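# Move the yellow open bin from shelf to table

## Task

Lift the yellow open-topped bin off the shelf and put it down upright on an unoccupied area of the table, with all of its parts still inside. The other bins must stay upright on the shelf with their contents. The result only counts if it holds without the robot supporting anything. Anything the robot is touching at the end must not settle by more than about a fingernail's width once released. Nothing may be knocked or placed off the table.

## Robot and tools

Robot: two 7-joint Kinova Gen3 arms, left_arm and right_arm, each ending in a two-finger parallel gripper that opens to 50 mm. The names do not refer to image sides. Base of left_arm sits at (+0.057, +0.336, 0) m, turned about 8 degrees about z. Base of right_arm sits at (-0.015, -0.370, 0) m, turned about 5 degrees.

Scene frame, used for every reported pose: origin on the table top midway between the arms, +x out over the table, +z up, left_arm on the +y side. Gripper frame: the fingers point along its +z, and the pads close along its x. The reported end_effector_position is the point between the pads. Fingertips extend 17.5 mm past it. A pure rotation pivots about that point.

execute_actions(actions): a list of actions run one after another. Each action is a table of up to 15 rows. Each row lasts one control step (1/30 s). If fewer than 15 rows are given, the last row repeats to fill the 15. An empty list just reports state and images. A row has 18 numbers, each in [-1, 1], always covering both arms. The first nine are left_arm: dx, dy, dz, rx, ry, rz, gripper position, force_limit, speed. The last nine are the same for right_arm. Optionally add 14 stiffness scales (0 to 1), left_arm's 7 joints then right_arm's 7, in joint order. A scale multiplies that joint's gain and stays until changed.

For dx to rz: these are an offset, not a pose. It is expressed in the gripper's own axes and measured from where that gripper was at the start of the action. Every row refers back to that same start, so rows do not add up. A value of 1.0 means 0.6 m, or 180 degrees for rx, ry, rz, which form one rotation vector. Each step the command is clipped to 70 mm and 16 degrees from the measured pose, so a big offset may need several actions. Afterwards the arm coasts only as far as its last clipped pose.

Gripper numbers are absolute settings, not offsets. position: +1 is fully open (50 mm), and about -0.65 brings the pads together. Send -1 to grip: the fingers close until the object stops them. force_limit sets per-pad force: -1 is about 20 N, 0 about 102 N, +1 about 185 N, and actual force can be up to 17 % higher. speed sets closing rate: -1 is 20 mm/s, 0 is 85, +1 is 150. A 0 is a real command, so to leave a gripper alone, repeat its last three numbers. New force or speed only applies after position changes by at least 0.01. To soften a grip, open first.

move(target, speed, blocking): target is one 18-number row (up to 32 with stiffness), in the same layout. Its pose part is an offset in gripper axes from the pose in the latest result that showed one. Each gripper travels a straight line there, all arms finishing together, in 0.5 to 10 s. speed is the top path speed in m/s, from 0.002 to 0.5 (default 0.25), with turning limited to twice that in rad/s. The path does not avoid obstacles or the other arm. blocking=false returns after 0.5 s while motion continues; then call wait or stop before sending more commands. The result adds a move: line giving the ending (done, off_target, moving, held, fault) and any limits (paced = command was clipped; held = a check blocked some steps, after which the arm may jump faster). It also gives each gripper's remaining distance.

wait(seconds): 0 to 10; lets time run with the last commands held. stop(): brakes a running move, and needs room at higher speed; fingers continue. zoom_image(camera, region): camera is cam_low, cam_left_wrist or cam_right_wrist; region is [x0, y0, x1, y1] in pixels, at most 504 by 504. read_manual(section): licence texts only. finished_scene(scene): ends the given scene for good and reports success.

Results: a state line giving each gripper's position (m) and quat_wxyz in the scene frame, which is less accurate at long reach. Also Hand target lines (the pose now being driven to), joint positions, and possibly a pose unreachable line naming an arm whose command was changed or blocked. object_status: 0 moving, 1 stopped while opening, 2 stopped while closing (a real grip), 3 reached the set position or pads met (usually nothing held). Confirm 2 before lifting. Gripper opening in mm is roughly (250 - position_measured) x 0.202. Images come from cam_low (fixed, about 1.76 m out along +x, looking back at the robot), then the two wrist cameras, all 504x504. Calibration is approximate.

Joint ranges (rad), base to gripper: ±6.283, ±2.250, ±6.283, ±2.580, ±6.283, ±2.100, ±6.283. The elbow will not fully straighten.

To keep one arm still: in the first call of a reply, send the offset back to its desired pose, then send zeros later, always with its proper gripper numbers. The robot keeps its last command between replies.

Cautions: Don't let the arms collide or push each other. Contact torque reaching a joint's load limit (49.1 N m for the first four joints, 30.9 N m for the three wrist joints, carried weight included) halts that arm for 10 s. Holding loads heats motors: a MOTOR HOT warning appears at 60 °C, and at 75 °C the arm goes limp and sinks (OVER-TEMPERATURE FAULT). Fast contact and targets set deep past a contact both press harder, so approach slowly. Small random tugs or pushes may hit held or loose objects. Avoid drops, slips, slams and tipping bins, and release the yellow bin gently so it rests on its own.

Each tool is called after ">>>" in YAML: its name, and indented under it one key for each argument.

## Session

>>> execute_actions:
  actions: []

Scene clock: 0.00 s.
left_arm: end_effector_position=(+0.1322, +0.4346, +0.1973) position_measured=3 object_status=3 end_effector_quat_wxyz=(-0.578, +0.611, +0.459, +0.287) | right_arm: end_effector_position=(+0.4566, -0.4713, +0.2566) position_measured=3 object_status=3 end_effector_quat_wxyz=(-0.004, -0.499, +0.867, -0.002)
Joint positions: left_arm=[ 0.688  0.961  0.423  2.448 -0.615  1.414  3.089] | right_arm=[ 0.635  0.441 -0.628  1.454  0.268  1.336  4.087]
Joint velocities: left_arm=[-0.     0.    -0.001 -0.    -0.001 -0.     0.   ] | right_arm=[-0.001  0.001  0.     0.    -0.    -0.002 -0.   ]
Hand target (left_arm): +0.132, +0.435, +0.197; +0.578, -0.611, -0.459, -0.287
Hand target (right_arm): +0.457, -0.471, +0.257; -0.004, -0.499, +0.867, -0.002
Joint stiffness scale: left_arm=[1. 1. 1. 1. 1. 1. 1.] | right_arm=[1. 1. 1. 1. 1. 1. 1.]

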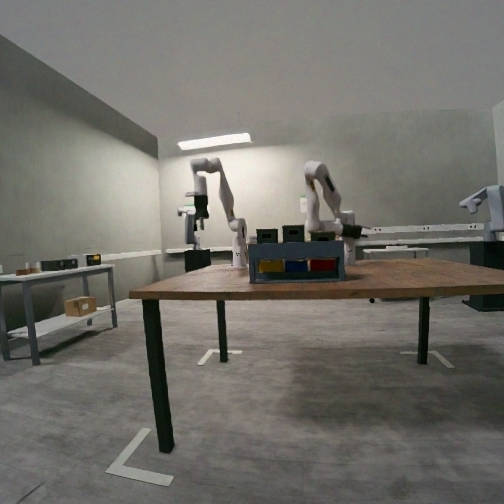

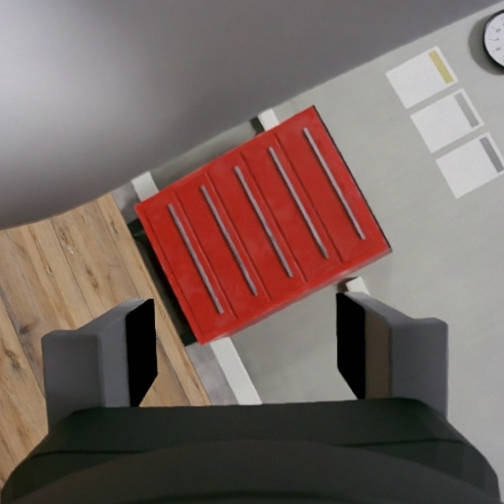

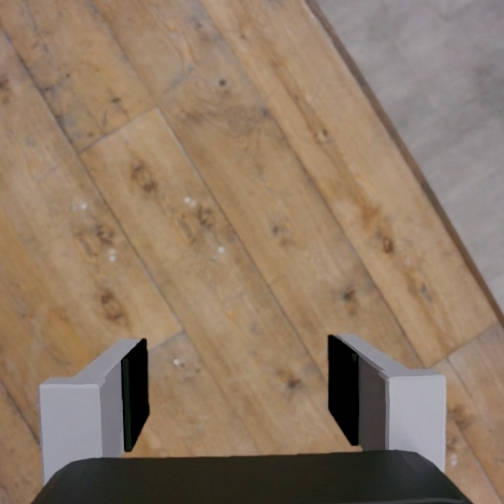

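>>> zoom_image:
  camera: "cam_low"
  region: [220, 200, 380, 300]

Region (220, 200, 380, 300) of cam_low's 504x504 image, scaled by 3.150, with more detail than that image has; it fills the top 315 rows of this view, and the rest is white.

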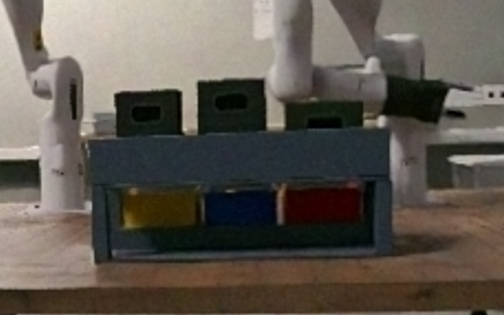

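>>> move:
  target: [0,0,0,0,0,0,1,0,0, -0.391,0.626,0.211,0.4875,-0.1313,-0.1315,1,0,0]
  speed: 0.3

Scene clock: 12.27 s.
left_arm: end_effector_position=(+0.1322, +0.4346, +0.1973) position_measured=3 object_status=3 end_effector_quat_wxyz=(-0.578, +0.611, +0.459, +0.287) | right_arm: end_effector_position=(+0.2513, -0.0776, +0.1254) position_measured=3 object_status=3 end_effector_quat_wxyz=(+0.492, -0.508, +0.503, -0.496)
Joint positions: left_arm=[ 0.688  0.961  0.423  2.448 -0.615  1.414  3.089] | right_arm=[-1.336  1.373 -0.529  2.188  1.403  2.039  1.16 ]
Joint velocities: left_arm=[-0.     0.     0.001 -0.    -0.     0.001 -0.   ] | right_arm=[-0.006  0.006  0.004 -0.    -0.001 -0.001 -0.   ]
Hand target (left_arm): +0.132, +0.435, +0.197; +0.578, -0.611, -0.459, -0.287
Hand target (right_arm): +0.251, -0.079, +0.128; +0.494, -0.504, +0.501, -0.500
Off the commanded pose (left_arm): 0.000 m, 0 deg.
Off the commanded pose (right_arm): 0.005 m, 1 deg.
Joint stiffness scale: left_arm=[1. 1. 1. 1. 1. 1. 1.] | right_arm=[1. 1. 1. 1. 1. 1. 1.]
move: off_target (right_arm); limits=paced
camera_calibration (this result's frames):
cam_left_wrist: T_world_to_cam=[[0.439469, 0.205808, 0.874363, -0.327241], [0.888084, 0.0465383, -0.457319, -0.024856], [-0.134812, 0.977485, -0.162323, -0.203495], [0, 0, 0, 1]] pos_world=[0.138453, 0.267419, 0.241728]
cam_right_wrist: T_world_to_cam=[[-0.0242632, -0.999699, 0.00361934, -0.0697111], [-0.0491275, -0.0024237, -0.99879, 0.166509], [0.998498, -0.0244116, -0.0490539, -0.0862035], [0, 0, 0, 1]] pos_world=[0.0925628, -0.071391, 0.162332]

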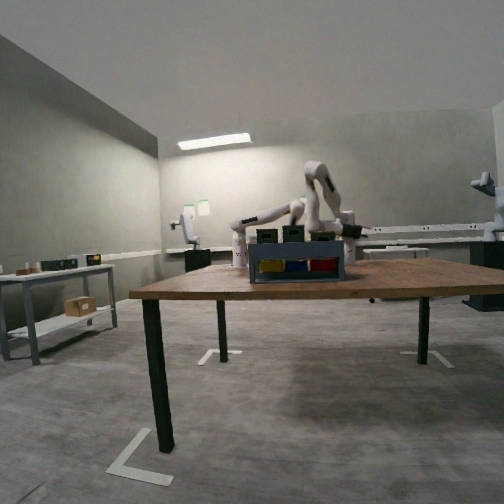

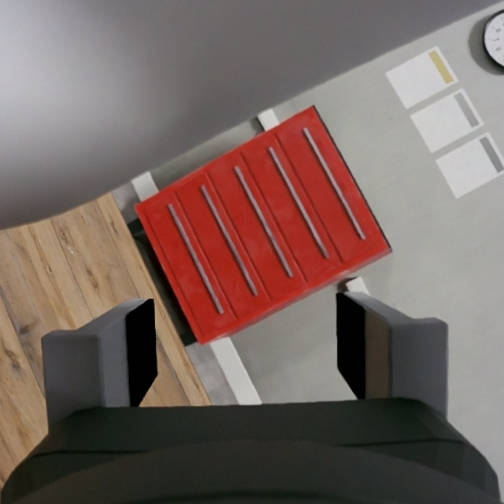

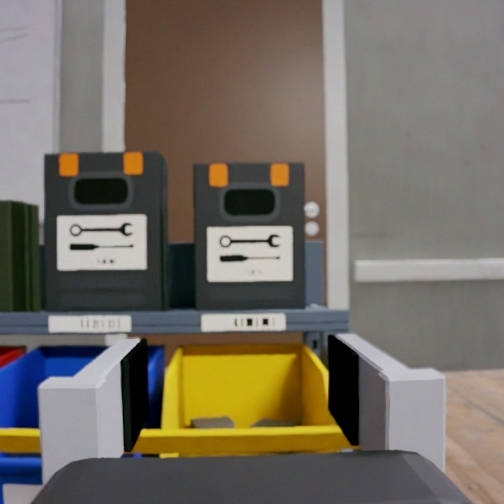

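>>> move:
  target: [0,0,0,0,0,0,1,0,0, 0,-0.2,0,-0.17,0,0,1,0,0]

Scene clock: 14.97 s.
left_arm: end_effector_position=(+0.1322, +0.4346, +0.1973) position_measured=3 object_status=3 end_effector_quat_wxyz=(-0.578, +0.611, +0.459, +0.287) | right_arm: end_effector_position=(+0.2546, -0.0749, +0.2478) position_measured=3 object_status=3 end_effector_quat_wxyz=(-0.348, +0.619, -0.613, +0.347)
Joint positions: left_arm=[ 0.688  0.961  0.423  2.448 -0.615  1.414  3.089] | right_arm=[-0.817  0.622 -1.154  2.279  1.274  1.739  1.916]
Joint velocities: left_arm=[ 0.001  0.     0.    -0.    -0.001  0.     0.   ] | right_arm=[ 0.017 -0.    -0.012 -0.001  0.     0.002  0.   ]
Hand target (left_arm): +0.132, +0.435, +0.197; +0.578, -0.611, -0.459, -0.287
Hand target (right_arm): +0.253, -0.076, +0.246; -0.343, +0.621, -0.615, +0.345
Off the commanded pose (left_arm): 0.000 m, 0 deg.
Off the commanded pose (right_arm): 0.003 m, 1 deg.
Joint stiffness scale: left_arm=[1. 1. 1. 1. 1. 1. 1.] | right_arm=[1. 1. 1. 1. 1. 1. 1.]
move: done
camera_calibration (this result's frames):
cam_left_wrist: T_world_to_cam=[[0.439469, 0.205808, 0.874363, -0.327241], [0.888084, 0.0465385, -0.457319, -0.024856], [-0.134812, 0.977485, -0.162323, -0.203495], [0, 0, 0, 1]] pos_world=[0.138453, 0.267419, 0.241729]
cam_right_wrist: T_world_to_cam=[[-0.0157866, -0.999817, 0.0107657, -0.071309], [-0.538554, -0.000569197, -0.842591, 0.375006], [0.842443, -0.0190996, -0.538447, 0.0779755], [0, 0, 0, 1]] pos_world=[0.135145, -0.0695933, 0.35873]

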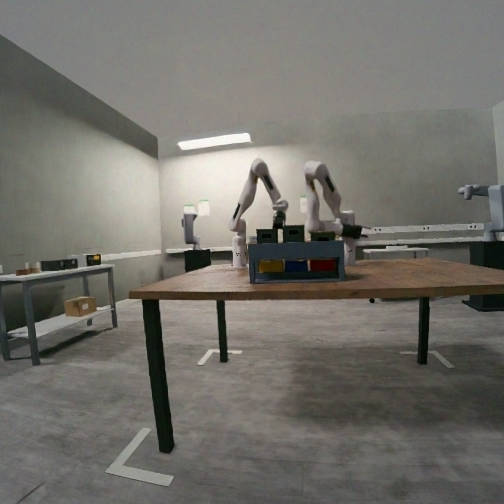

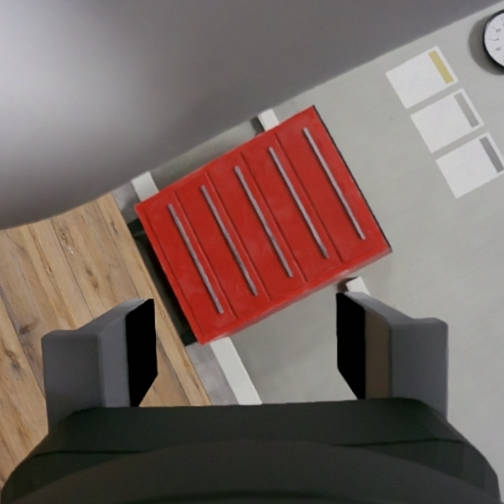

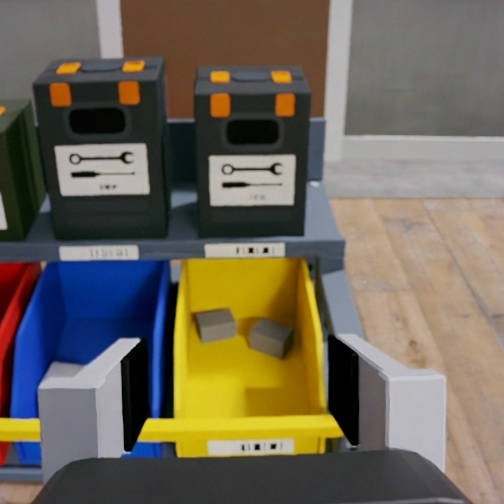

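>>> move:
  target: [0,0,0,0,0,0,1,0,0, 0,-0.165,-0.047,-0.19,0,0,1,0,0]

Scene clock: 18.27 s.
left_arm: end_effector_position=(+0.1322, +0.4346, +0.1973) position_measured=3 object_status=3 end_effector_quat_wxyz=(-0.578, +0.611, +0.459, +0.287) | right_arm: end_effector_position=(+0.2838, -0.0722, +0.3489) position_measured=3 object_status=3 end_effector_quat_wxyz=(-0.159, +0.692, -0.687, +0.153)
Joint positions: left_arm=[ 0.688  0.961  0.423  2.448 -0.615  1.414  3.089] | right_arm=[ 0.112  0.434 -1.719  1.725  0.871  1.565  2.955]
Joint velocities: left_arm=[ 0.001 -0.     0.     0.     0.    -0.    -0.   ] | right_arm=[ 0.008  0.001 -0.001 -0.001 -0.001  0.     0.   ]
Hand target (left_arm): +0.132, +0.435, +0.197; +0.578, -0.611, -0.459, -0.287
Hand target (right_arm): +0.282, -0.075, +0.348; -0.153, +0.693, -0.687, +0.152
Off the commanded pose (left_arm): 0.000 m, 0 deg.
Off the commanded pose (right_arm): 0.004 m, 1 deg.
Joint stiffness scale: left_arm=[1. 1. 1. 1. 1. 1. 1.] | right_arm=[1. 1. 1. 1. 1. 1. 1.]
move: off_target (right_arm)
camera_calibration (this result's frames):
cam_right_wrist: T_world_to_cam=[[-0.0070494, -0.999889, 0.0131307, -0.0725454], [-0.913021, 0.00108021, -0.407911, 0.430586], [0.407851, -0.0148642, -0.912927, 0.362177], [0, 0, 0, 1]] pos_world=[0.244909, -0.067619, 0.507234]

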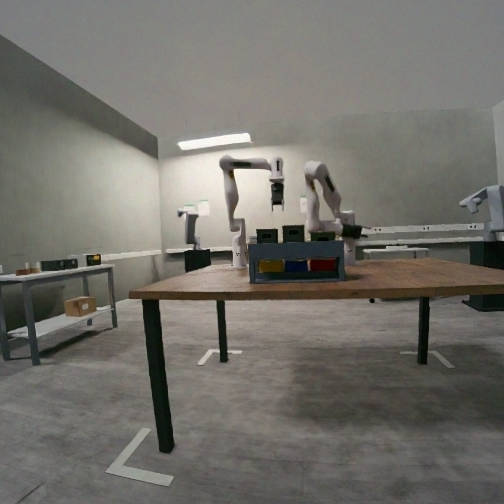

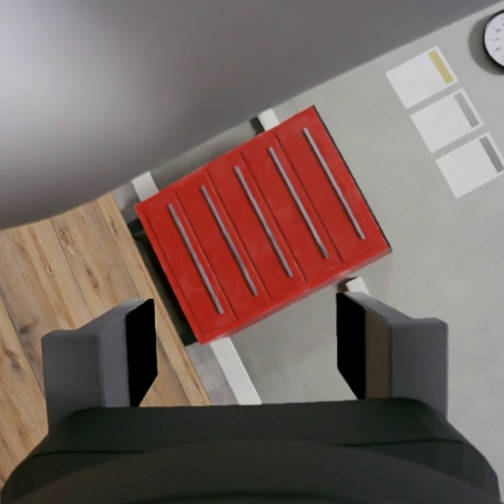

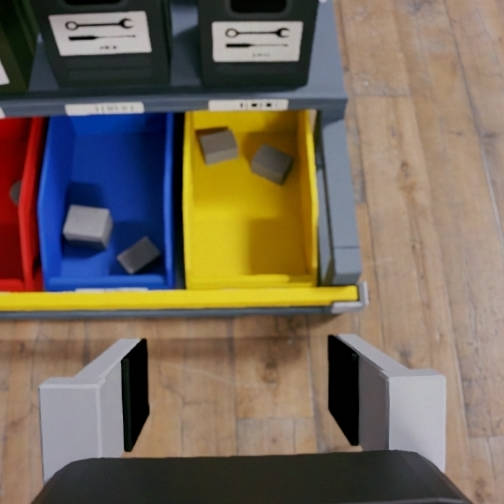

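>>> move:
  target: [0,0,0,0,0,0,1,0,0, 0,0.27,0.345,0.278,0,0,1,0,0]

Scene clock: 24.17 s.
left_arm: end_effector_position=(+0.1322, +0.4346, +0.1973) position_measured=3 object_status=3 end_effector_quat_wxyz=(-0.578, +0.611, +0.459, +0.287) | right_arm: end_effector_position=(+0.2254, -0.0742, +0.0911) position_measured=3 object_status=3 end_effector_quat_wxyz=(-0.428, +0.563, -0.561, +0.431)
Joint positions: left_arm=[ 0.688  0.961  0.423  2.448 -0.615  1.414  3.089] | right_arm=[-1.305  1.293 -0.685  2.223  1.407  1.927  1.227]
Joint velocities: left_arm=[ 0.     0.    -0.    -0.    -0.001  0.001 -0.   ] | right_arm=[-0.009  0.004  0.007 -0.001 -0.     0.     0.   ]
Hand target (left_arm): +0.132, +0.435, +0.197; +0.578, -0.611, -0.459, -0.287
Hand target (right_arm): +0.225, -0.071, +0.091; -0.433, +0.562, -0.560, +0.429
Off the commanded pose (left_arm): 0.000 m, 0 deg.
Off the commanded pose (right_arm): 0.004 m, 1 deg.
Joint stiffness scale: left_arm=[1. 1. 1. 1. 1. 1. 1.] | right_arm=[1. 1. 1. 1. 1. 1. 1.]
move: off_target (right_arm)
camera_calibration (this result's frames):
cam_left_wrist: T_world_to_cam=[[0.439469, 0.205808, 0.874363, -0.327241], [0.888084, 0.0465386, -0.457319, -0.024856], [-0.134812, 0.977485, -0.162323, -0.203495], [0, 0, 0, 1]] pos_world=[0.138453, 0.267419, 0.241729]
cam_right_wrist: T_world_to_cam=[[-0.0271682, -0.999611, 0.00628607, -0.0663725], [-0.286328, 0.00175683, -0.95813, 0.181086], [0.957746, -0.0278306, -0.286265, -0.0313974], [0, 0, 0, 1]] pos_world=[0.0801175, -0.0675386, 0.164933]

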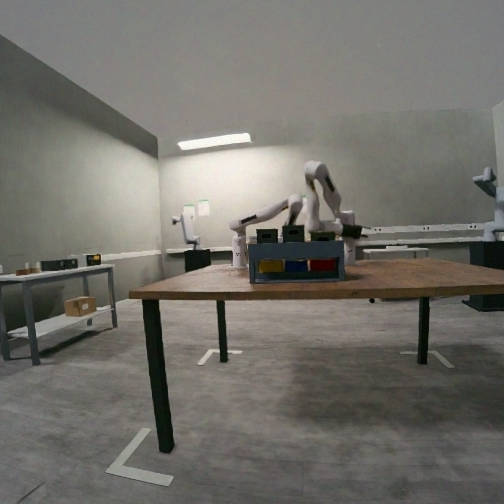

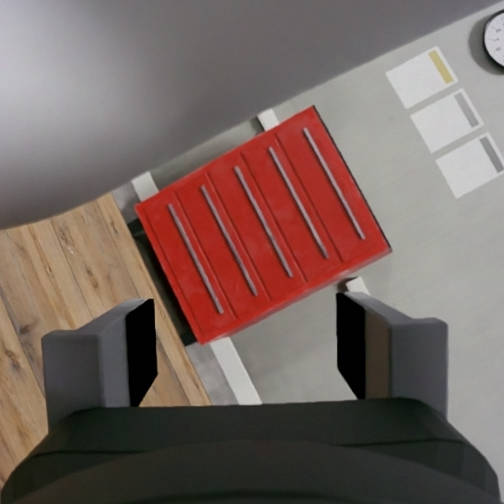

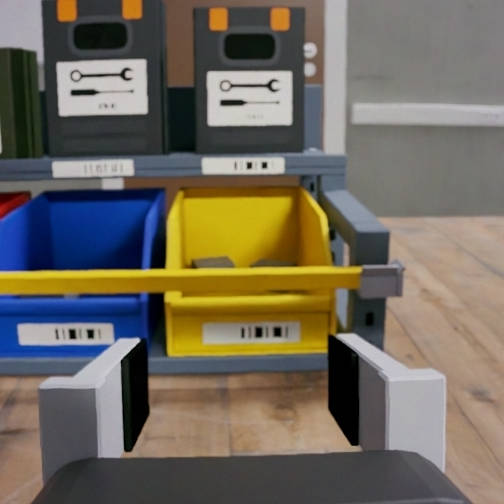

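>>> zoom_image:
  camera: "cam_right_wrist"
  region: [250, 150, 450, 350]

Region (250, 150, 450, 350) of cam_right_wrist's 504x504 image, scaled by 2.520.

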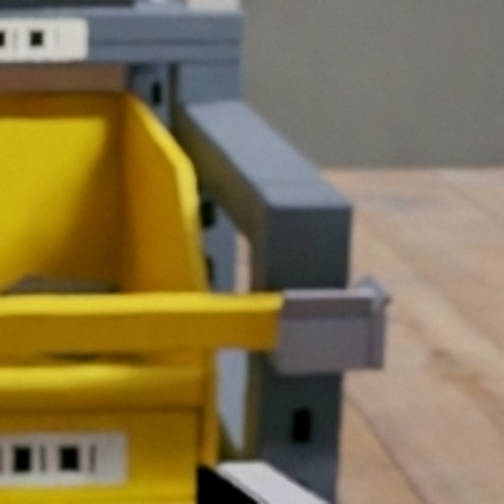

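>>> move:
  target: [0,0,0,0,0,0,1,0,0, 0,-0.314,0.148,-0.4167,0,0,1,0,0]

Scene clock: 29.77 s.
left_arm: end_effector_position=(+0.1322, +0.4346, +0.1973) position_measured=3 object_status=3 end_effector_quat_wxyz=(-0.578, +0.611, +0.459, +0.287) | right_arm: end_effector_position=(+0.3635, -0.0732, +0.2530) position_measured=3 object_status=3 end_effector_quat_wxyz=(+0.009, -0.706, +0.708, -0.004)
Joint positions: left_arm=[ 0.688  0.961  0.423  2.448 -0.615  1.414  3.089] | right_arm=[ 0.095  0.748 -1.451  1.465  0.758  1.557  3.303]
Joint velocities: left_arm=[-0.     0.     0.     0.001  0.001 -0.001  0.   ] | right_arm=[-0.004  0.02  -0.001 -0.007 -0.     0.01   0.   ]
Hand target (left_arm): +0.132, +0.435, +0.197; +0.578, -0.611, -0.459, -0.287
Hand target (right_arm): +0.360, -0.074, +0.252; -0.002, +0.707, -0.707, +0.002
Off the commanded pose (left_arm): 0.000 m, 0 deg.
Off the commanded pose (right_arm): 0.005 m, 1 deg.
Joint stiffness scale: left_arm=[1. 1. 1. 1. 1. 1. 1.] | right_arm=[1. 1. 1. 1. 1. 1. 1.]
move: off_target (right_arm)
camera_calibration (this result's frames):
cam_left_wrist: T_world_to_cam=[[0.439469, 0.205808, 0.874363, -0.327241], [0.888084, 0.0465384, -0.457319, -0.024856], [-0.134812, 0.977485, -0.162323, -0.203495], [0, 0, 0, 1]] pos_world=[0.138453, 0.267419, 0.241728]
cam_right_wrist: T_world_to_cam=[[-0.0101161, -0.999772, 0.0187983, -0.072029], [-0.999923, 0.010249, 0.00698545, 0.391525], [-0.00717653, -0.0187262, -0.999799, 0.414672], [0, 0, 0, 1]] pos_world=[0.393742, -0.0682601, 0.413208]

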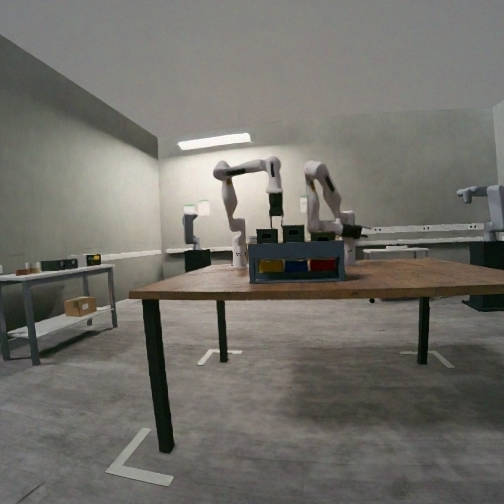

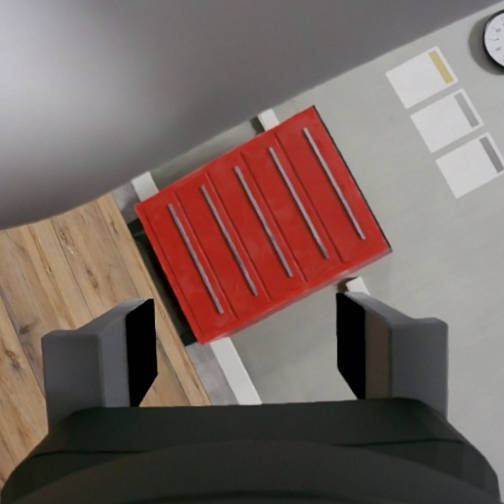

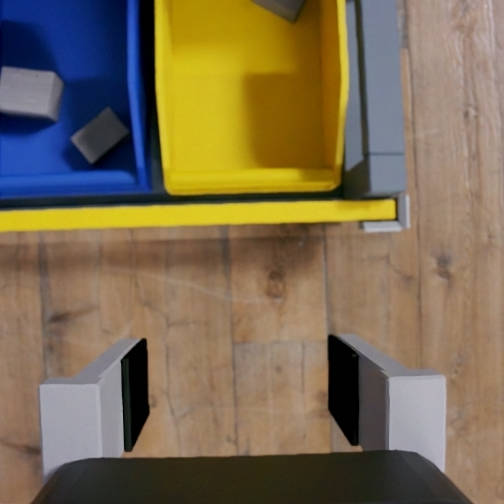

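>>> move:
  target: [0,0,0,0,0,0,1,0,0, -0.172,0.095,0.31,0.4444,0,0,1,0,0]

Scene clock: 38.10 s.
left_arm: end_effector_position=(+0.1322, +0.4346, +0.1973) position_measured=3 object_status=3 end_effector_quat_wxyz=(-0.578, +0.611, +0.459, +0.287) | right_arm: end_effector_position=(+0.3092, +0.0298, +0.0641) position_measured=3 object_status=3 end_effector_quat_wxyz=(+0.451, -0.540, +0.543, -0.458)
Joint positions: left_arm=[ 0.688  0.961  0.423  2.448 -0.615  1.414  3.089] | right_arm=[-1.135  1.37  -0.579  1.858  1.772  1.961  1.644]
Joint velocities: left_arm=[ 0.    -0.     0.001 -0.001  0.    -0.    -0.   ] | right_arm=[-0.009  0.002  0.006 -0.001 -0.    -0.    -0.002]
Hand target (left_arm): +0.132, +0.435, +0.197; +0.578, -0.611, -0.459, -0.287
Hand target (right_arm): +0.309, +0.031, +0.065; -0.456, +0.538, -0.541, +0.458
Off the commanded pose (left_arm): 0.000 m, 0 deg.
Off the commanded pose (right_arm): 0.003 m, 1 deg.
Joint stiffness scale: left_arm=[1. 1. 1. 1. 1. 1. 1.] | right_arm=[1. 1. 1. 1. 1. 1. 1.]
move: done
camera_calibration (this result's frames):
cam_left_wrist: T_world_to_cam=[[0.439469, 0.205808, 0.874363, -0.327241], [0.888084, 0.0465384, -0.457319, -0.024856], [-0.134812, 0.977485, -0.162323, -0.203495], [0, 0, 0, 1]] pos_world=[0.138453, 0.267419, 0.241728]
cam_right_wrist: T_world_to_cam=[[-0.0355351, -0.99936, 0.00398695, 0.0427255], [-0.197726, 0.00311999, -0.980252, 0.153014], [0.979613, -0.0356217, -0.19771, -0.128715], [0, 0, 0, 1]] pos_world=[0.157864, 0.0376357, 0.124374]

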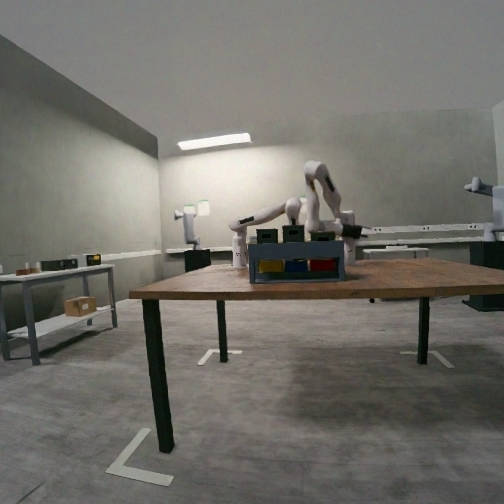

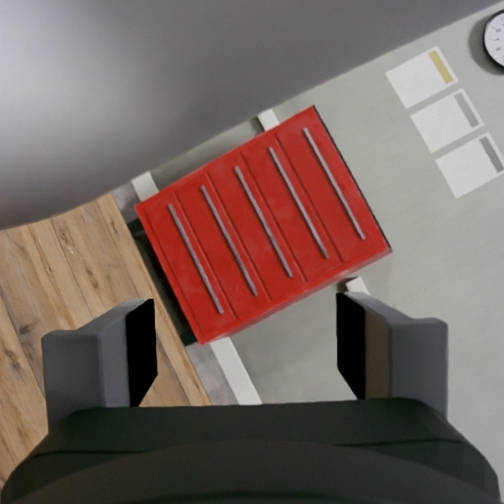

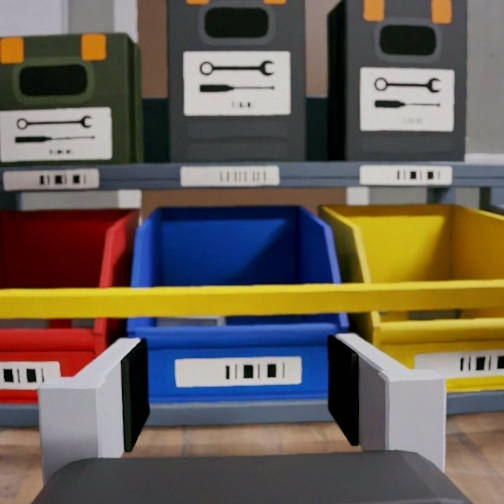

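>>> move:
  target: [0,0,0,0,0,0,1,0,0, 0,0,0,0,0,0.5,1,0,0]

Scene clock: 41.90 s.
left_arm: end_effector_position=(+0.1322, +0.4346, +0.1973) position_measured=3 object_status=3 end_effector_quat_wxyz=(-0.578, +0.611, +0.459, +0.287) | right_arm: end_effector_position=(+0.3089, +0.0281, +0.0630) position_measured=3 object_status=3 end_effector_quat_wxyz=(+0.643, +0.001, +0.766, -0.010)
Joint positions: left_arm=[ 0.688  0.961  0.423  2.448 -0.615  1.414  3.089] | right_arm=[-1.122  1.322 -0.608  1.807  1.784  1.961  0.188]
Joint velocities: left_arm=[ 0.001  0.    -0.001  0.    -0.    -0.    -0.   ] | right_arm=[ 0.    -0.005 -0.001  0.001  0.    -0.001 -0.004]
Hand target (left_arm): +0.132, +0.435, +0.197; +0.578, -0.611, -0.459, -0.287
Hand target (right_arm): +0.309, +0.030, +0.064; +0.643, +0.002, +0.766, -0.005
Off the commanded pose (left_arm): 0.000 m, 0 deg.
Off the commanded pose (right_arm): 0.002 m, 1 deg.
Joint stiffness scale: left_arm=[1. 1. 1. 1. 1. 1. 1.] | right_arm=[1. 1. 1. 1. 1. 1. 1.]
move: done
camera_calibration (this result's frames):
cam_left_wrist: T_world_to_cam=[[0.439469, 0.205808, 0.874363, -0.327241], [0.888084, 0.0465386, -0.457319, -0.024856], [-0.134812, 0.977485, -0.162323, -0.203495], [0, 0, 0, 1]] pos_world=[0.138453, 0.267419, 0.241729]
cam_right_wrist: T_world_to_cam=[[-0.199253, -0.00548525, -0.979933, 0.125715], [-0.0100951, 0.999943, -0.00354459, 0.00432572], [0.979896, 0.00918621, -0.199297, -0.129961], [0, 0, 0, 1]] pos_world=[0.152441, -0.00244204, 0.0973072]

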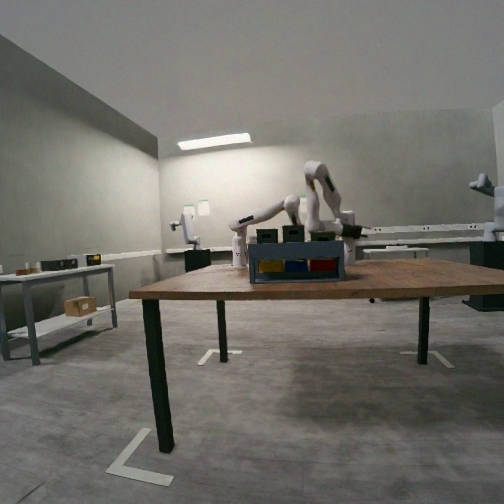

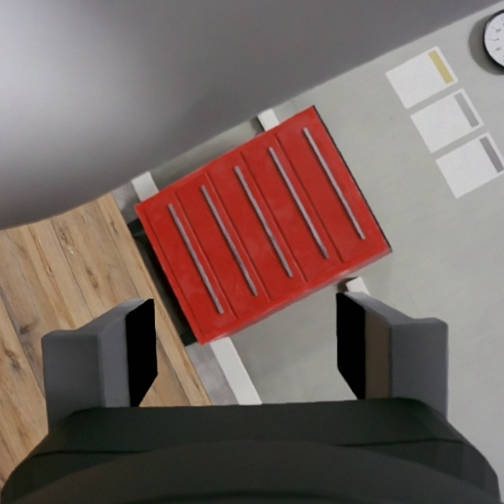

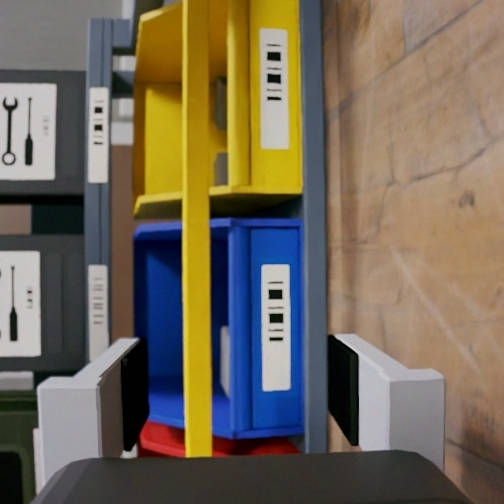

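>>> move:
  target: [0,0,0,0,0,0,1,0,0, -0.035,0,0.117,0,0,0,1,0,0]
  speed: 0.1

Scene clock: 44.20 s.
left_arm: end_effector_position=(+0.1322, +0.4346, +0.1973) position_measured=3 object_status=3 end_effector_quat_wxyz=(-0.578, +0.611, +0.459, +0.287) | right_arm: end_effector_position=(+0.3791, +0.0244, +0.0718) position_measured=3 object_status=3 end_effector_quat_wxyz=(+0.643, +0.002, +0.766, -0.012)
Joint positions: left_arm=[ 0.688  0.961  0.423  2.448 -0.615  1.414  3.089] | right_arm=[-1.002  1.279 -0.546  1.806  1.899  1.866  0.267]
Joint velocities: left_arm=[-0.    -0.001 -0.    -0.    -0.001  0.    -0.   ] | right_arm=[ 0.007 -0.    -0.001 -0.     0.002 -0.     0.002]
Hand target (left_arm): +0.132, +0.435, +0.197; +0.578, -0.611, -0.459, -0.287
Hand target (right_arm): +0.382, +0.027, +0.072; +0.643, +0.001, +0.766, -0.010
Off the commanded pose (left_arm): 0.000 m, 0 deg.
Off the commanded pose (right_arm): 0.004 m, 0 deg.
Joint stiffness scale: left_arm=[1. 1. 1. 1. 1. 1. 1.] | right_arm=[1. 1. 1. 1. 1. 1. 1.]
move: off_target (right_arm)
camera_calibration (this result's frames):
cam_left_wrist: T_world_to_cam=[[0.439469, 0.205808, 0.874363, -0.327241], [0.888084, 0.0465385, -0.457319, -0.024856], [-0.134812, 0.977485, -0.162323, -0.203495], [0, 0, 0, 1]] pos_world=[0.138453, 0.267419, 0.241729]
cam_right_wrist: T_world_to_cam=[[-0.197575, -0.00616014, -0.980268, 0.147631], [-0.00443099, 0.999976, -0.00539091, 0.00682471], [0.980278, 0.00327845, -0.197597, -0.197032], [0, 0, 0, 1]] pos_world=[0.222344, -0.00526916, 0.105822]

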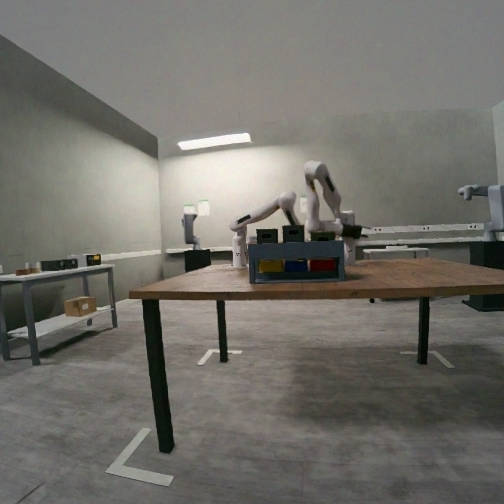

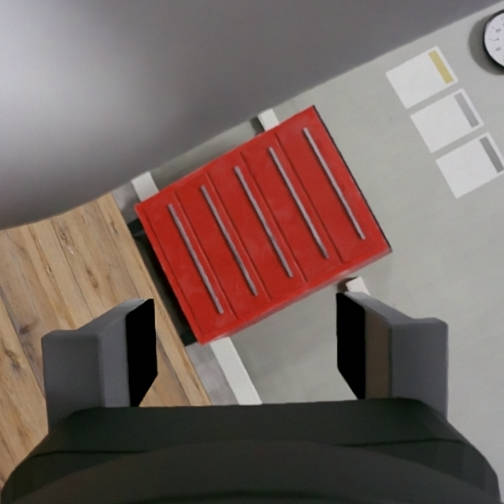

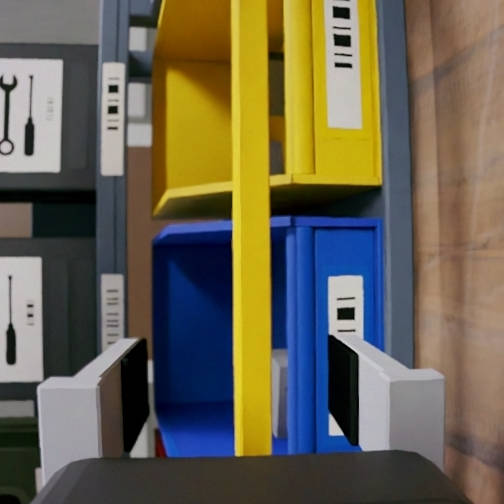

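>>> move:
  target: [0,0,0,0,0,0,1,0,0, 0,0,0.05,0,0,0,1,0,0]
  speed: 0.05

>>> execute_actions:
  actions:
    - [[0,0,0,0,0,0,1,0,0, 0,0,0,0,0,0,-1,0,0]]
    - [[0,0,0,0,0,0,1,0,0, 0,0,0,0,0,0,-1,0,0]]

Scene clock: 45.60 s.
left_arm: end_effector_position=(+0.1322, +0.4346, +0.1973) position_measured=3 object_status=3 end_effector_quat_wxyz=(-0.578, +0.611, +0.459, +0.287) | right_arm: end_effector_position=(+0.4061, +0.0221, +0.0690) position_measured=3 object_status=3 end_effector_quat_wxyz=(+0.644, +0.006, +0.765, -0.013)
Joint positions: left_arm=[ 0.688  0.961  0.423  2.448 -0.615  1.414  3.089] | right_arm=[-0.96   1.28  -0.518  1.787  1.945  1.827  0.289]
Joint velocities: left_arm=[ 0.    -0.     0.    -0.    -0.     0.001 -0.   ] | right_arm=[ 0.006  0.    -0.001 -0.001  0.002 -0.001  0.001]
Hand target (left_arm): +0.132, +0.435, +0.197; +0.578, -0.611, -0.459, -0.287
Hand target (right_arm): +0.409, +0.024, +0.067; +0.643, +0.002, +0.766, -0.012
Off the commanded pose (left_arm): 0.000 m, 0 deg.
Off the commanded pose (right_arm): 0.004 m, 0 deg.
Joint stiffness scale: left_arm=[1. 1. 1. 1. 1. 1. 1.] | right_arm=[1. 1. 1. 1. 1. 1. 1.]
move: off_target (right_arm)
camera_calibration (this result's frames):
cam_left_wrist: T_world_to_cam=[[0.439469, 0.205808, 0.874363, -0.327241], [0.888084, 0.0465386, -0.457319, -0.024856], [-0.134812, 0.977485, -0.162323, -0.203495], [0, 0, 0, 1]] pos_world=[0.138453, 0.267419, 0.241728]
cam_right_wrist: T_world_to_cam=[[-0.194776, -0.0018135, -0.980846, 0.149042], [0.00162487, 0.999996, -0.00217157, 0.00651853], [0.980846, -0.00201672, -0.194773, -0.224416], [0, 0, 0, 1]] pos_world=[0.249137, -0.0067008, 0.102491]

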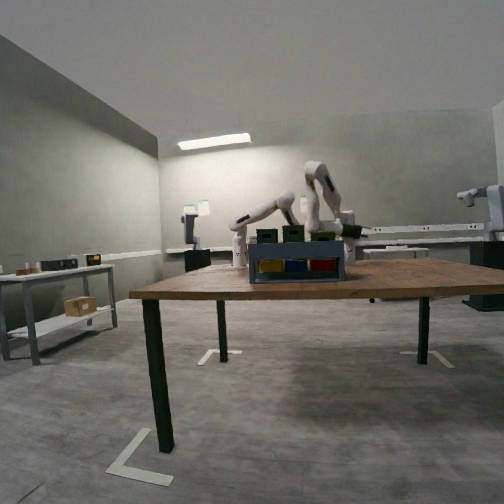

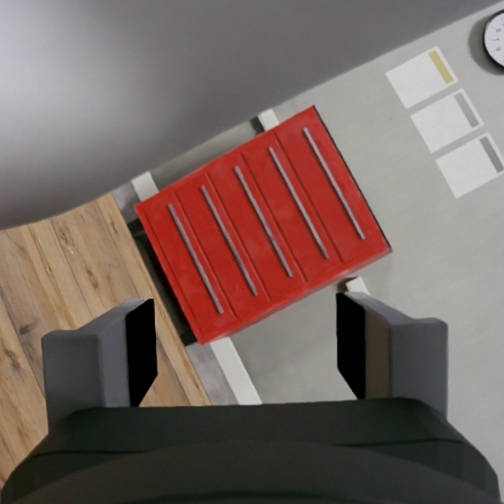

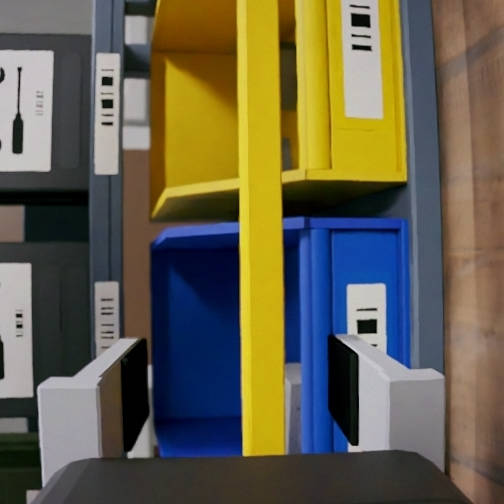

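Scene clock: 46.60 s.
left_arm: end_effector_position=(+0.1322, +0.4346, +0.1973) position_measured=3 object_status=3 end_effector_quat_wxyz=(-0.578, +0.611, +0.459, +0.287) | right_arm: end_effector_position=(+0.4061, +0.0221, +0.0689) position_measured=208 object_status=2 end_effector_quat_wxyz=(+0.644, +0.006, +0.765, -0.013)
Joint positions: left_arm=[ 0.688  0.961  0.423  2.448 -0.615  1.414  3.089] | right_arm=[-0.96   1.28  -0.518  1.787  1.945  1.827  0.289]
Joint velocities: left_arm=[ 0.    -0.     0.     0.     0.002 -0.001  0.   ] | right_arm=[-0.001  0.    -0.001  0.    -0.    -0.001  0.   ]
Hand target (left_arm): +0.132, +0.435, +0.197; +0.578, -0.611, -0.459, -0.287
Hand target (right_arm): +0.406, +0.022, +0.069; +0.644, +0.006, +0.765, -0.013
Off the commanded pose (left_arm): 0.000 m, 0 deg.
Off the commanded pose (right_arm): 0.000 m, 0 deg.
Joint stiffness scale: left_arm=[1. 1. 1. 1. 1. 1. 1.] | right_arm=[1. 1. 1. 1. 1. 1. 1.]
camera_calibration (this result's frames):
cam_left_wrist: T_world_to_cam=[[0.439468, 0.205808, 0.874363, -0.327241], [0.888084, 0.0465385, -0.457319, -0.024856], [-0.134812, 0.977485, -0.162323, -0.203495], [0, 0, 0, 1]] pos_world=[0.138453, 0.267419, 0.241728]
cam_right_wrist: T_world_to_cam=[[-0.194821, -0.00188961, -0.980837, 0.149011], [0.00165549, 0.999996, -0.00225535, 0.00654205], [0.980837, -0.00206315, -0.194817, -0.224423], [0, 0, 0, 1]] pos_world=[0.249142, -0.00672347, 0.102448]

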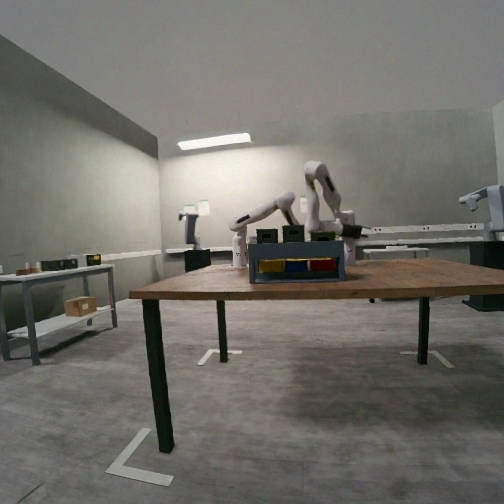

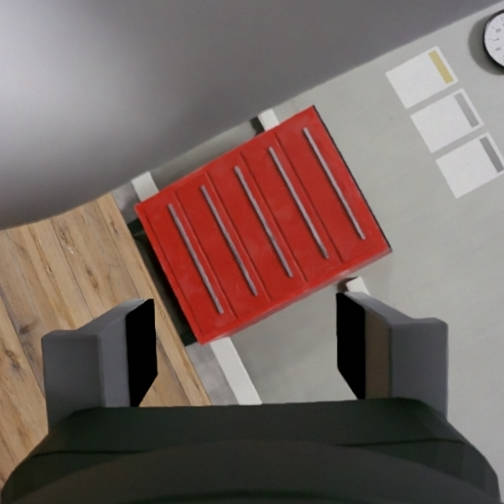

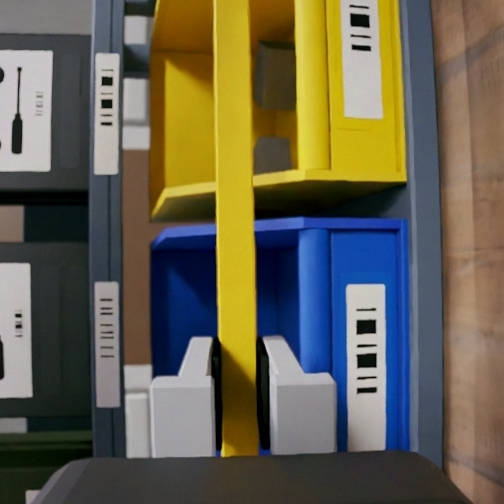

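>>> move:
  target: [0,0,0,0,0,0,1,0,0, -0.09,0,-0.018,0,0,0,-1,0,0]
  speed: 0.05

Scene clock: 48.47 s.
left_arm: end_effector_position=(+0.1322, +0.4346, +0.1973) position_measured=3 object_status=3 end_effector_quat_wxyz=(-0.578, +0.611, +0.459, +0.287) | right_arm: end_effector_position=(+0.4053, +0.0253, +0.1249) position_measured=208 object_status=2 end_effector_quat_wxyz=(+0.648, +0.005, +0.762, -0.009)
Joint positions: left_arm=[ 0.688  0.961  0.423  2.448 -0.615  1.414  3.089] | right_arm=[-0.947  1.157 -0.552  1.84   1.913  1.827  0.348]
Joint velocities: left_arm=[ 0.     0.     0.001 -0.    -0.002  0.     0.   ] | right_arm=[ 0.003 -0.004  0.     0.    -0.001  0.001  0.   ]
Hand target (left_arm): +0.132, +0.435, +0.197; +0.578, -0.611, -0.459, -0.287
Hand target (right_arm): +0.404, +0.023, +0.124; +0.644, +0.005, +0.765, -0.013
Off the commanded pose (left_arm): 0.000 m, 0 deg.
Off the commanded pose (right_arm): 0.003 m, 1 deg.
Joint stiffness scale: left_arm=[1. 1. 1. 1. 1. 1. 1.] | right_arm=[1. 1. 1. 1. 1. 1. 1.]
move: done
camera_calibration (this result's frames):
cam_left_wrist: T_world_to_cam=[[0.439469, 0.205808, 0.874363, -0.327241], [0.888084, 0.0465385, -0.457319, -0.024856], [-0.134812, 0.977485, -0.162323, -0.203495], [0, 0, 0, 1]] pos_world=[0.138453, 0.267419, 0.241729]
cam_right_wrist: T_world_to_cam=[[-0.186448, 0.00351573, -0.982459, 0.200415], [-0.00448885, 0.99998, 0.00443031, 0.0051034], [0.982455, 0.00523613, -0.186428, -0.214617], [0, 0, 0, 1]] pos_world=[0.248241, -0.00468414, 0.156866]

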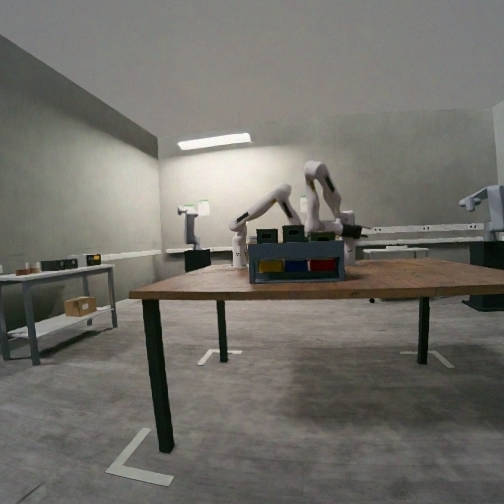

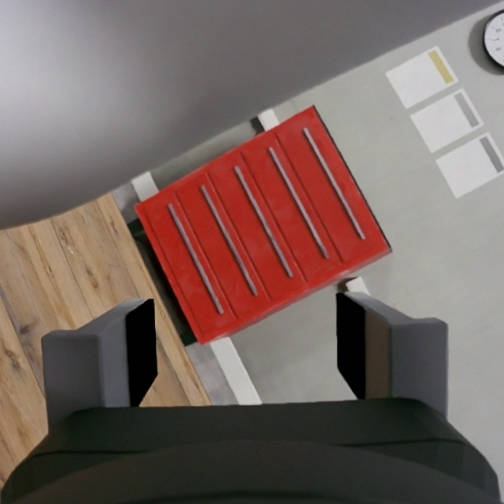

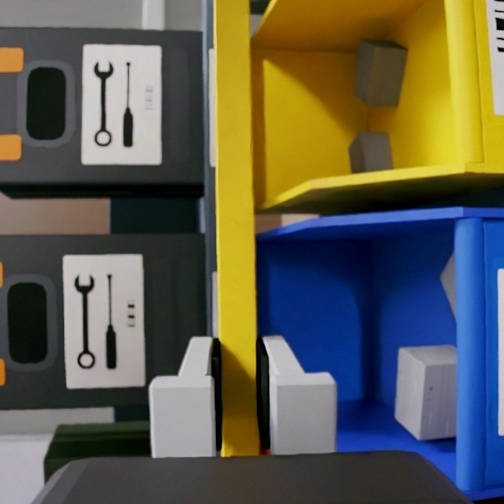

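>>> move:
  target: [0,0,0,0,0,0,1,0,0, 0.223,0,-0.27,0,0.44,0,-1,0,0]
  speed: 0.15

Scene clock: 54.80 s.
left_arm: end_effector_position=(+0.1322, +0.4346, +0.1973) position_measured=3 object_status=3 end_effector_quat_wxyz=(-0.578, +0.611, +0.459, +0.287) | right_arm: end_effector_position=(+0.2584, +0.0355, +0.0446) position_measured=208 object_status=2 end_effector_quat_wxyz=(+0.284, -0.002, +0.959, +0.008)
Joint positions: left_arm=[ 0.688  0.961  0.423  2.448 -0.615  1.414  3.089] | right_arm=[-0.682  1.006 -1.041  1.877  1.511  1.395  0.643]
Joint velocities: left_arm=[-0.001  0.     0.     0.    -0.    -0.001 -0.   ] | right_arm=[-0.003  0.    -0.     0.     0.001 -0.    -0.   ]
Hand target (left_arm): +0.132, +0.435, +0.197; +0.578, -0.611, -0.459, -0.287
Hand target (right_arm): +0.261, +0.035, +0.045; +0.289, -0.002, +0.957, +0.007
Off the commanded pose (left_arm): 0.000 m, 0 deg.
Off the commanded pose (right_arm): 0.044 m, 32 deg; orientation clipped at the last step of the last action.
Joint stiffness scale: left_arm=[1. 1. 1. 1. 1. 1. 1.] | right_arm=[1. 1. 1. 1. 1. 1. 1.]
move: held (right_arm); limits=paced,held; held on 64 of 148 steps (right_arm), including the last (right_arm)
pose unreachable (right arm): on one or more control steps of this call, first in action 0 (counted from 0), this arm could not follow its commanded pose, so it was not sent that pose on those steps. On the call's last step it was still not sent that pose. It may still have moved: this result reports where it is.
cause: the commanded pose would bring a part of the arm too close to another arm (a part of this arm just beyond joint 6 (wrist pitch) and a part of the other arm just beyond its joint 6 (wrist pitch)).
camera_calibration (this result's frames):
cam_left_wrist: T_world_to_cam=[[0.439468, 0.205808, 0.874363, -0.327241], [0.888084, 0.0465385, -0.457319, -0.0248561], [-0.134812, 0.977485, -0.162323, -0.203495], [0, 0, 0, 1]] pos_world=[0.138453, 0.267419, 0.241729]
cam_right_wrist: T_world_to_cam=[[-0.852044, 0.00518608, -0.523444, 0.245546], [-0.0174437, 0.999114, 0.0382932, -0.00358318], [0.523179, 0.0417583, -0.851199, 0.0617859], [0, 0, 0, 1]] pos_world=[0.176829, -0.000273489, 0.181259]

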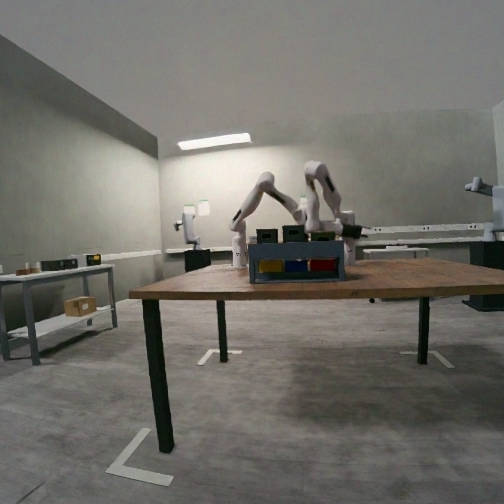

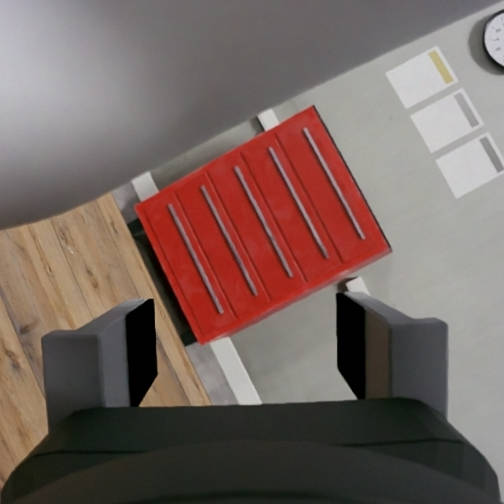

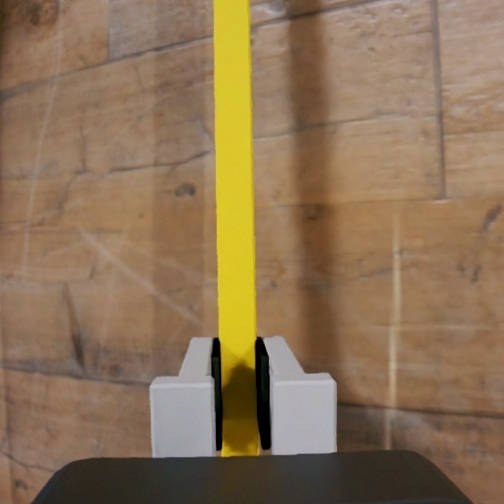

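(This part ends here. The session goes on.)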